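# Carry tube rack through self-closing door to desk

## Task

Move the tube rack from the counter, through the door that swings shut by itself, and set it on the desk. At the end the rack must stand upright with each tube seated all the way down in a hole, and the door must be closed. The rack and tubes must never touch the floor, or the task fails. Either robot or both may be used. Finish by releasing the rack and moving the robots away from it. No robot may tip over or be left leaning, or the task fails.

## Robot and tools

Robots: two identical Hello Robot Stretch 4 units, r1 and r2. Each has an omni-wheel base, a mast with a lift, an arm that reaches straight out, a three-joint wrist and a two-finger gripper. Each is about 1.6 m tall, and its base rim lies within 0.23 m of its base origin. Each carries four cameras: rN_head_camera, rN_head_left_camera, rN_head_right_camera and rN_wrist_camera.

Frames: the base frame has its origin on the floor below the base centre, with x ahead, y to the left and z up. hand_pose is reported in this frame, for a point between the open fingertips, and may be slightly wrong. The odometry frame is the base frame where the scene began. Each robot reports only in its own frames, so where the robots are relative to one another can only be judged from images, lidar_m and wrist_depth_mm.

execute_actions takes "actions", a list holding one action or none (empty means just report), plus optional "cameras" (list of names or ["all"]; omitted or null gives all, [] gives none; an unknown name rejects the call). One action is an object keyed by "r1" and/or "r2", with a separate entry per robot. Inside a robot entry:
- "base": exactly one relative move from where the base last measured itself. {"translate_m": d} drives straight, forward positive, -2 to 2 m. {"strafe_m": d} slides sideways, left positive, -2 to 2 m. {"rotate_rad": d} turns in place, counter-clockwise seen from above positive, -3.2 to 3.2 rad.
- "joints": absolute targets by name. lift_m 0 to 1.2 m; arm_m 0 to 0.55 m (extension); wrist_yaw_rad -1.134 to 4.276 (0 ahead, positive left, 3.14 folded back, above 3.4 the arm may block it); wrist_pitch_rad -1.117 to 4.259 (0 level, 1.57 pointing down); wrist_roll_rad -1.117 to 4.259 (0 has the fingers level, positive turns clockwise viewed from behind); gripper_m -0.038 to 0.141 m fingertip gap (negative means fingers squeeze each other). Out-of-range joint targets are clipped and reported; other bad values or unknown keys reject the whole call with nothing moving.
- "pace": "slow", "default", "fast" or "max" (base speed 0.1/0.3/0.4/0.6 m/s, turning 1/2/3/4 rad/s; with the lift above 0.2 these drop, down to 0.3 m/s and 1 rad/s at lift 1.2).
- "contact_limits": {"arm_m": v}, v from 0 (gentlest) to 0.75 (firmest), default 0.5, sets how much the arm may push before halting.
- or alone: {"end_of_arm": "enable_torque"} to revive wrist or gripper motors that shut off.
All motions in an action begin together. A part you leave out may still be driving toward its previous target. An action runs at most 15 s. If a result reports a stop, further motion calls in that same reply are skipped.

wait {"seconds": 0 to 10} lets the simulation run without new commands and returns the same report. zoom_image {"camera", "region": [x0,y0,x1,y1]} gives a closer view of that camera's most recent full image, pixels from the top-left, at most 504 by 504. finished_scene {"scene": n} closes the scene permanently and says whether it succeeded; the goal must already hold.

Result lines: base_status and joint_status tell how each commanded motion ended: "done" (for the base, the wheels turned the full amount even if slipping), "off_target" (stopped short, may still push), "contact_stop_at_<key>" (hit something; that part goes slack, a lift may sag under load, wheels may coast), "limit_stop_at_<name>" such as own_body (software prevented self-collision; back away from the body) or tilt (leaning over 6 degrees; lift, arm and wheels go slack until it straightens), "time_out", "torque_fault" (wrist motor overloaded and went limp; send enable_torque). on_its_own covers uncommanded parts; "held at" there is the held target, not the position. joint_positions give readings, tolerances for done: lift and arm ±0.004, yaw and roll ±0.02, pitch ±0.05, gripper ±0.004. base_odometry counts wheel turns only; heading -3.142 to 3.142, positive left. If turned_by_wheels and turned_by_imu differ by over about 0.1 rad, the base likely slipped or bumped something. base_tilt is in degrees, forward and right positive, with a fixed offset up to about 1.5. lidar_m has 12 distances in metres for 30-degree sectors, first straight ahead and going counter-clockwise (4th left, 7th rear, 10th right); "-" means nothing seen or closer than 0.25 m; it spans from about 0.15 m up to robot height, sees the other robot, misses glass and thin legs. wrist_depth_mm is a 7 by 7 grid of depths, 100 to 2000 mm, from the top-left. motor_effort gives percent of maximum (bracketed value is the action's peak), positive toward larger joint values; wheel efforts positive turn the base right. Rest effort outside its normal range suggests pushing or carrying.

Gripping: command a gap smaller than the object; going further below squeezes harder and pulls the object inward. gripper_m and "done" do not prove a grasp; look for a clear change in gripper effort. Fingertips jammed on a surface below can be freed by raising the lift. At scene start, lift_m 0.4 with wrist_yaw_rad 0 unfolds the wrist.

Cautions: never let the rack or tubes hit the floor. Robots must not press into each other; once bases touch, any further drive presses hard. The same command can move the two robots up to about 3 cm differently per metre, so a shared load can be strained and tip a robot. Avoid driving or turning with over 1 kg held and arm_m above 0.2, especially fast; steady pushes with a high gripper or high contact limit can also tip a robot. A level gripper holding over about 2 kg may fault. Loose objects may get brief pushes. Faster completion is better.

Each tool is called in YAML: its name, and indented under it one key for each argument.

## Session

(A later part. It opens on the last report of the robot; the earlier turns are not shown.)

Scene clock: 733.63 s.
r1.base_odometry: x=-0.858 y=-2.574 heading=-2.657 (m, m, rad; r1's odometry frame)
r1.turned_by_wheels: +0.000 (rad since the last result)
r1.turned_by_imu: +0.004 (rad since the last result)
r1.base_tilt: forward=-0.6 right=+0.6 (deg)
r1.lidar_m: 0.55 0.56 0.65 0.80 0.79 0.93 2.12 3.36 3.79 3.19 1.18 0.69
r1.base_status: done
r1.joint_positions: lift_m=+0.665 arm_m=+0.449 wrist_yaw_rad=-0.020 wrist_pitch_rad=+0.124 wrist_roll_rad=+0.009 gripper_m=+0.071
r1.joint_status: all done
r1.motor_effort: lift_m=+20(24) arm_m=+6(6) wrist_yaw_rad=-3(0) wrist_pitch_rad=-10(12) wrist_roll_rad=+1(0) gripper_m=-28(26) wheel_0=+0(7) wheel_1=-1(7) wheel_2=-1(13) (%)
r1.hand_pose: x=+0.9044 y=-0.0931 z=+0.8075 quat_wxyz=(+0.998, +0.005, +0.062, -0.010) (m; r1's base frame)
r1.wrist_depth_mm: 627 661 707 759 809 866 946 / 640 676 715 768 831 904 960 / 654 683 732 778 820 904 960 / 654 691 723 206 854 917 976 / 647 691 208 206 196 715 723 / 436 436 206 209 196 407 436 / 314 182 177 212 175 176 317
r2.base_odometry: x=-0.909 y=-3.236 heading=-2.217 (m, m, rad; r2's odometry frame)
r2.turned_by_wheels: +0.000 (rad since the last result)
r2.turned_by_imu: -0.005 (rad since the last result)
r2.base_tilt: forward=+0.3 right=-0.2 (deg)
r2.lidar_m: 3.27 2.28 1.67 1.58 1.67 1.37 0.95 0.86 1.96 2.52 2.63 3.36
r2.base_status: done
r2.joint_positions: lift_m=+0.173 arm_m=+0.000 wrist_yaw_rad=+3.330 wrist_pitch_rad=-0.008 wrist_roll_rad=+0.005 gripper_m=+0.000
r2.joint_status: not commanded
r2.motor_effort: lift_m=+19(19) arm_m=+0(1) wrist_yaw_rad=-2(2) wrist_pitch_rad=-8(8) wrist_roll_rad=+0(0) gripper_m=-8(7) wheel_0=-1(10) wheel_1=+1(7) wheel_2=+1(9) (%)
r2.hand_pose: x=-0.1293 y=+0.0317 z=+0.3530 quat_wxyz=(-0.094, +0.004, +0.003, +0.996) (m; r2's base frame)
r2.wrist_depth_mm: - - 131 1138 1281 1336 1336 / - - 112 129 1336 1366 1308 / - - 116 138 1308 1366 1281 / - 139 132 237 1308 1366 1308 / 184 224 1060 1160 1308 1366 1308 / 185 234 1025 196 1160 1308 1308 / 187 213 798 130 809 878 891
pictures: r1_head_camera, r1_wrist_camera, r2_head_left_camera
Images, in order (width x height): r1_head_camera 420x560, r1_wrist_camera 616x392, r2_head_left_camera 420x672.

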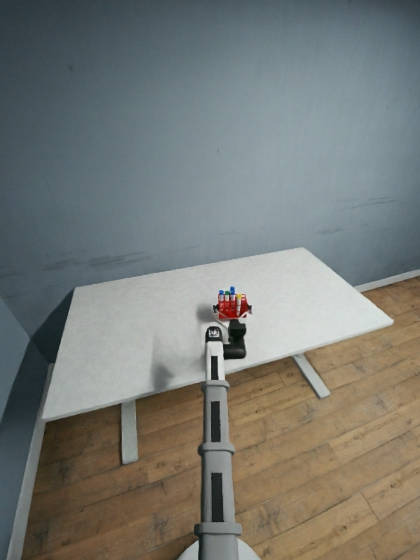

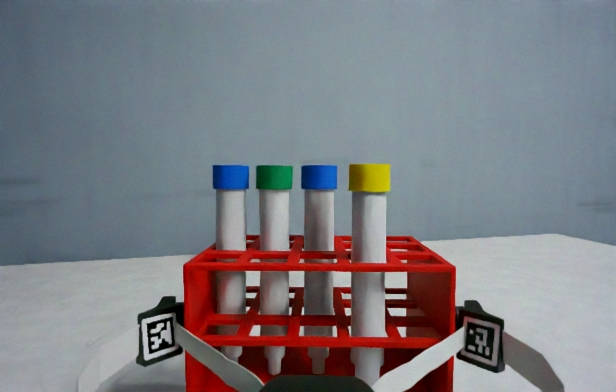

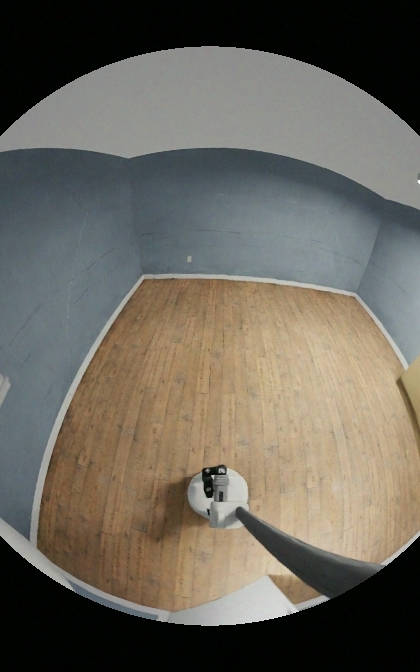

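execute_actions:
  actions:
    - {"r1": {"joints": {"lift_m": 0.623}, "pace": "default"}}
  cameras: ["r1_head_camera", "r1_wrist_camera", "r2_wrist_camera"]

Scene clock: 743.57 s.
r1.base_odometry: x=-0.858 y=-2.574 heading=-2.657 (m, m, rad; r1's odometry frame)
r1.turned_by_wheels: +0.000 (rad since the last result)
r1.turned_by_imu: -0.001 (rad since the last result)
r1.base_tilt: forward=-0.5 right=+0.6 (deg)
r1.lidar_m: 0.55 0.55 0.66 0.77 0.79 0.93 1.72 3.35 3.77 3.19 1.19 0.68
r1.base_status: not commanded
r1.joint_positions: lift_m=+0.623 arm_m=+0.449 wrist_yaw_rad=-0.020 wrist_pitch_rad=+0.124 wrist_roll_rad=+0.009 gripper_m=+0.071
r1.joint_status: all done
r1.motor_effort: lift_m=+17(18) arm_m=+6(6) wrist_yaw_rad=-2(3) wrist_pitch_rad=-11(11) wrist_roll_rad=+0(0) gripper_m=-23(25) wheel_0=+1(0) wheel_1=-1(1) wheel_2=-1(1) (%)
r1.hand_pose: x=+0.9044 y=-0.0931 z=+0.7658 quat_wxyz=(+0.998, +0.005, +0.062, -0.010) (m; r1's base frame)
r1.wrist_depth_mm: 640 668 707 750 809 878 946 / 640 676 723 759 820 891 946 / 640 683 732 778 842 904 960 / 647 699 732 207 842 917 991 / 530 530 208 206 196 535 535 / 327 327 207 210 196 304 329 / 236 182 176 212 175 175 236
r2.base_odometry: x=-0.909 y=-3.236 heading=-2.217 (m, m, rad; r2's odometry frame)
r2.turned_by_wheels: +0.000 (rad since the last result)
r2.turned_by_imu: -0.001 (rad since the last result)
r2.base_tilt: forward=+0.2 right=-0.2 (deg)
r2.lidar_m: 3.26 2.26 1.67 1.56 1.65 1.37 1.33 1.37 1.96 2.51 2.63 3.41
r2.base_status: not commanded
r2.joint_positions: lift_m=+0.173 arm_m=+0.000 wrist_yaw_rad=+3.330 wrist_pitch_rad=-0.008 wrist_roll_rad=+0.005 gripper_m=+0.000
r2.joint_status: not commanded
r2.motor_effort: lift_m=+19(19) arm_m=+0(1) wrist_yaw_rad=-1(2) wrist_pitch_rad=-8(9) wrist_roll_rad=-1(0) gripper_m=-3(4) wheel_0=-1(1) wheel_1=+1(1) wheel_2=+1(1) (%)
r2.hand_pose: x=-0.1293 y=+0.0317 z=+0.3530 quat_wxyz=(-0.094, +0.004, +0.003, +0.996) (m; r2's base frame)
r2.wrist_depth_mm: - - 131 1430 1430 1366 1308 / - - 112 129 1430 1336 1308 / - - 116 138 1430 1336 1308 / - 139 132 238 1430 1366 1281 / 184 224 1576 1499 1430 1366 1308 / 185 233 1042 196 1160 1281 1281 / 186 212 809 130 798 866 891
pictures: r1_head_camera, r1_wrist_camera, r2_wrist_camera
Images, in order (width x height): r1_head_camera 420x560, r1_wrist_camera 616x392, r2_wrist_camera 616x392.

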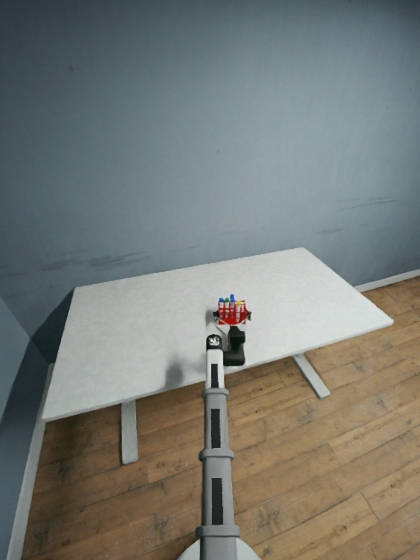

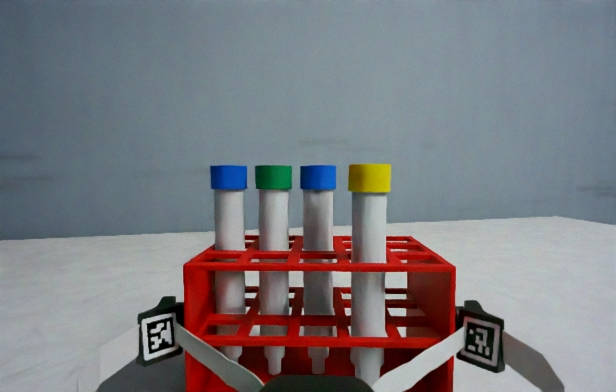

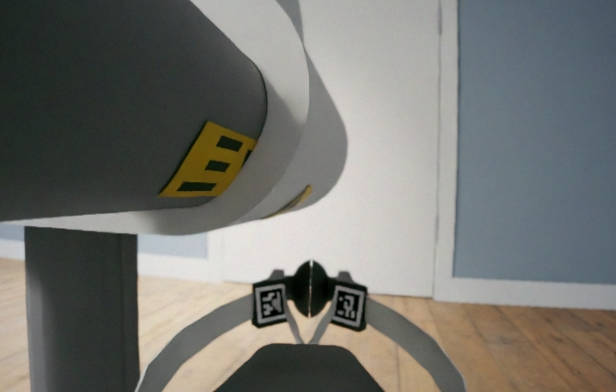

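execute_actions:
  actions:
    - {"r1": {"joints": {"gripper_m": 0.141, "lift_m": 0.621}, "pace": "default"}}
  cameras: ["r1_head_camera", "r1_wrist_camera"]

Scene clock: 750.03 s.
r1.base_odometry: x=-0.858 y=-2.574 heading=-2.657 (m, m, rad; r1's odometry frame)
r1.turned_by_wheels: +0.000 (rad since the last result)
r1.turned_by_imu: -0.001 (rad since the last result)
r1.base_tilt: forward=-0.5 right=+0.6 (deg)
r1.lidar_m: 0.57 0.56 0.68 0.79 0.81 0.91 1.75 3.36 3.78 3.20 1.21 0.67
r1.base_status: not commanded
r1.joint_positions: lift_m=+0.621 arm_m=+0.449 wrist_yaw_rad=-0.020 wrist_pitch_rad=+0.122 wrist_roll_rad=+0.009 gripper_m=+0.141
r1.joint_status: all done
r1.motor_effort: lift_m=+18(18) arm_m=+6(6) wrist_yaw_rad=-2(2) wrist_pitch_rad=-6(11) wrist_roll_rad=+0(1) gripper_m=+1(22) wheel_0=+1(1) wheel_1=-1(1) wheel_2=+0(1) (%)
r1.hand_pose: x=+0.9044 y=-0.0931 z=+0.7642 quat_wxyz=(+0.998, +0.005, +0.061, -0.010) (m; r1's base frame)
r1.wrist_depth_mm: 634 676 715 759 809 878 946 / 634 683 715 759 820 891 960 / 654 683 732 788 831 891 976 / 661 691 715 222 854 917 991 / 530 530 230 223 213 535 535 / 325 301 221 224 198 216 329 / 235 223 217 150 206 223 236
r2.base_odometry: x=-0.909 y=-3.236 heading=-2.217 (m, m, rad; r2's odometry frame)
r2.turned_by_wheels: +0.000 (rad since the last result)
r2.turned_by_imu: -0.001 (rad since the last result)
r2.base_tilt: forward=+0.3 right=-0.2 (deg)
r2.lidar_m: 3.25 2.27 1.68 1.55 1.67 1.37 1.34 1.40 1.96 2.51 2.62 3.36
r2.base_status: not commanded
r2.joint_positions: lift_m=+0.173 arm_m=+0.000 wrist_yaw_rad=+3.330 wrist_pitch_rad=-0.008 wrist_roll_rad=+0.005 gripper_m=+0.000
r2.joint_status: not commanded
r2.motor_effort: lift_m=+19(19) arm_m=+0(1) wrist_yaw_rad=-1(2) wrist_pitch_rad=-8(8) wrist_roll_rad=+0(1) gripper_m=-7(6) wheel_0=-1(1) wheel_1=+1(1) wheel_2=+1(1) (%)
r2.hand_pose: x=-0.1293 y=+0.0317 z=+0.3530 quat_wxyz=(-0.094, +0.004, +0.003, +0.996) (m; r2's base frame)
r2.wrist_depth_mm: - - 131 1464 1430 1366 1308 / - - 112 129 1430 1336 1308 / - - 116 138 1430 1336 1308 / - 139 132 238 1430 1366 1308 / 184 224 1618 1499 1430 1366 1281 / 185 235 1060 196 1205 1281 1255 / 186 213 798 130 788 878 891
pictures: r1_head_camera, r1_wrist_camera
Images, in order (width x height): r1_head_camera 420x560, r1_wrist_camera 616x392.

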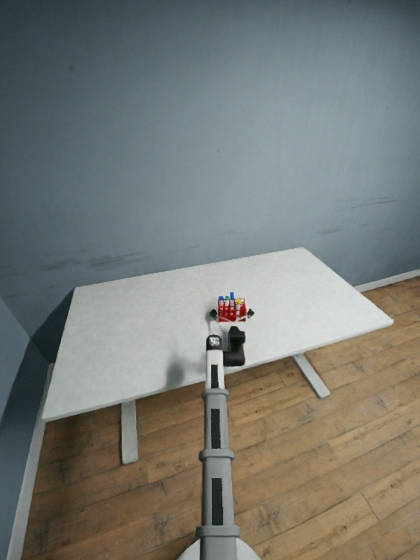

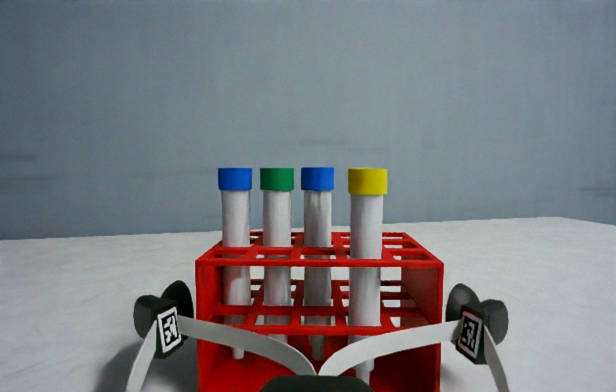

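Released cleanly. Retract and back off.

execute_actions:
  actions:
    - {"r1": {"base": {"translate_m": -0.15}, "joints": {"arm_m": 0.15}, "pace": "max"}}
  cameras: ["r1_head_camera", "r1_wrist_camera", "r1_head_left_camera", "r2_wrist_camera"]

Scene clock: 754.53 s.
r1.base_odometry: x=-0.725 y=-2.504 heading=-2.657 (m, m, rad; r1's odometry frame)
r1.turned_by_wheels: +0.000 (rad since the last result)
r1.turned_by_imu: -0.001 (rad since the last result)
r1.base_tilt: forward=-0.4 right=+0.6 (deg)
r1.lidar_m: 0.71 0.71 0.84 0.78 0.76 0.87 1.62 3.21 3.61 3.23 3.23 0.86
r1.base_status: done
r1.joint_positions: lift_m=+0.621 arm_m=+0.151 wrist_yaw_rad=-0.020 wrist_pitch_rad=+0.123 wrist_roll_rad=+0.009 gripper_m=+0.141
r1.joint_status: all done
r1.motor_effort: lift_m=+17(17) arm_m=-6(8) wrist_yaw_rad=-2(3) wrist_pitch_rad=-7(7) wrist_roll_rad=+0(0) gripper_m=+1(2) wheel_0=+1(6) wheel_1=+1(6) wheel_2=+1(11) (%)
r1.hand_pose: x=+0.6065 y=-0.0932 z=+0.7641 quat_wxyz=(+0.998, +0.005, +0.061, -0.010) (m; r1's base frame)
r1.wrist_depth_mm: 991 1042 1118 1182 1308 1366 1499 / 1008 1060 1138 1229 1281 1397 1537 / 1025 1078 1160 1229 1281 1430 1576 / 1025 1098 1138 676 1308 1397 1576 / 535 535 535 535 535 539 539 / 343 349 379 1229 1336 217 1618 / 1060 1118 1182 150 1397 1008 1537
r2.base_odometry: x=-0.909 y=-3.236 heading=-2.217 (m, m, rad; r2's odometry frame)
r2.turned_by_wheels: +0.000 (rad since the last result)
r2.turned_by_imu: -0.001 (rad since the last result)
r2.base_tilt: forward=+0.3 right=-0.2 (deg)
r2.lidar_m: 3.25 2.28 1.69 1.57 1.66 1.36 1.33 1.39 1.96 2.50 2.62 3.38
r2.base_status: not commanded
r2.joint_positions: lift_m=+0.173 arm_m=+0.000 wrist_yaw_rad=+3.330 wrist_pitch_rad=-0.008 wrist_roll_rad=+0.005 gripper_m=+0.000
r2.joint_status: not commanded
r2.motor_effort: lift_m=+19(19) arm_m=+0(0) wrist_yaw_rad=-2(2) wrist_pitch_rad=-8(8) wrist_roll_rad=+0(1) gripper_m=-8(8) wheel_0=-1(1) wheel_1=+0(1) wheel_2=+1(1) (%)
r2.hand_pose: x=-0.1293 y=+0.0317 z=+0.3530 quat_wxyz=(-0.094, +0.004, +0.003, +0.996) (m; r2's base frame)
r2.wrist_depth_mm: - - 131 1464 1430 1336 1308 / - - 112 129 1464 1336 1308 / - - 116 138 1397 1397 1308 / - 139 132 238 1430 1366 1281 / 185 225 1576 1464 1430 1366 1308 / 185 235 1042 196 1182 1281 1281 / 186 213 798 130 809 878 891
pictures: r1_head_camera, r1_head_left_camera, r1_wrist_camera, r2_wrist_camera
Images, in order (width x height): r1_head_camera 420x560, r1_head_left_camera 420x672, r1_wrist_camera 616x392, r2_wrist_camera 616x392.

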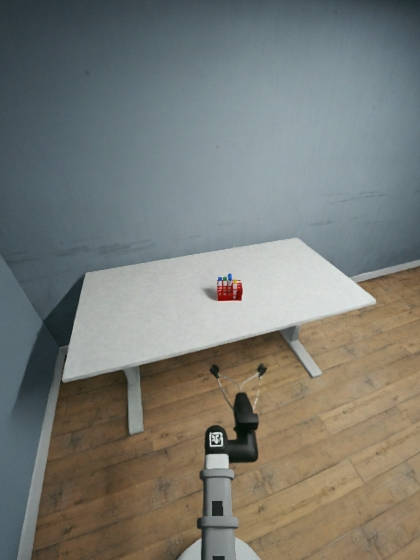

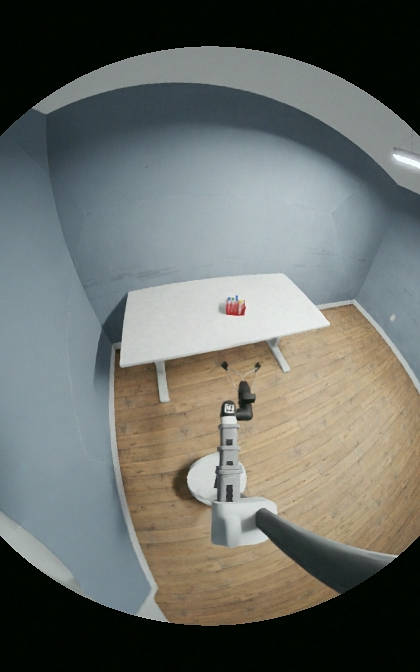

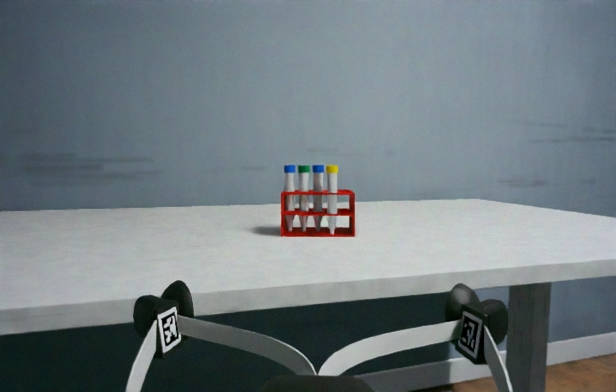

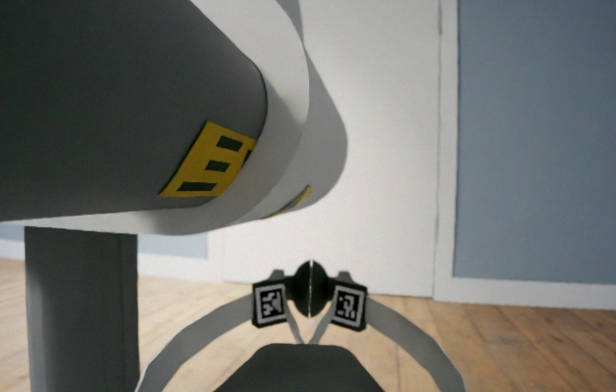

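zoom_image:
  camera: "r1_wrist_camera"
  region: [250, 140, 390, 250]

zoom_image:
  camera: "r1_head_camera"
  region: [195, 260, 265, 315]

Region (250, 140, 390, 250) of r1_wrist_camera's 616x392 image, scaled by 3.600; it fills the top 396 rows of this view, and the rest is white.

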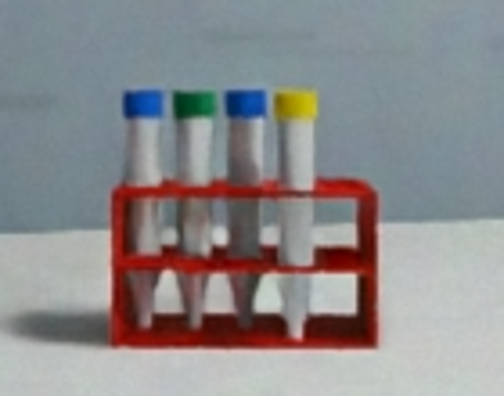

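Region (195, 260, 265, 315) of r1_head_camera's 420x560 image, scaled by 7.200, with more detail than that image has; it fills the top 396 rows of this view, and the rest is white.

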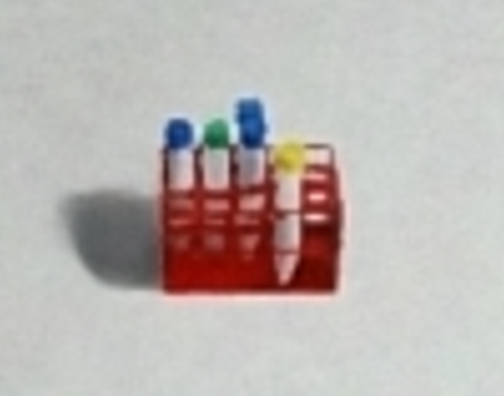

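All tubes are seated, the rack is upright on the desk, the door is shut, and both robots are clear.

finished_scene:
  scene: 2

The scene is finished: the task was done.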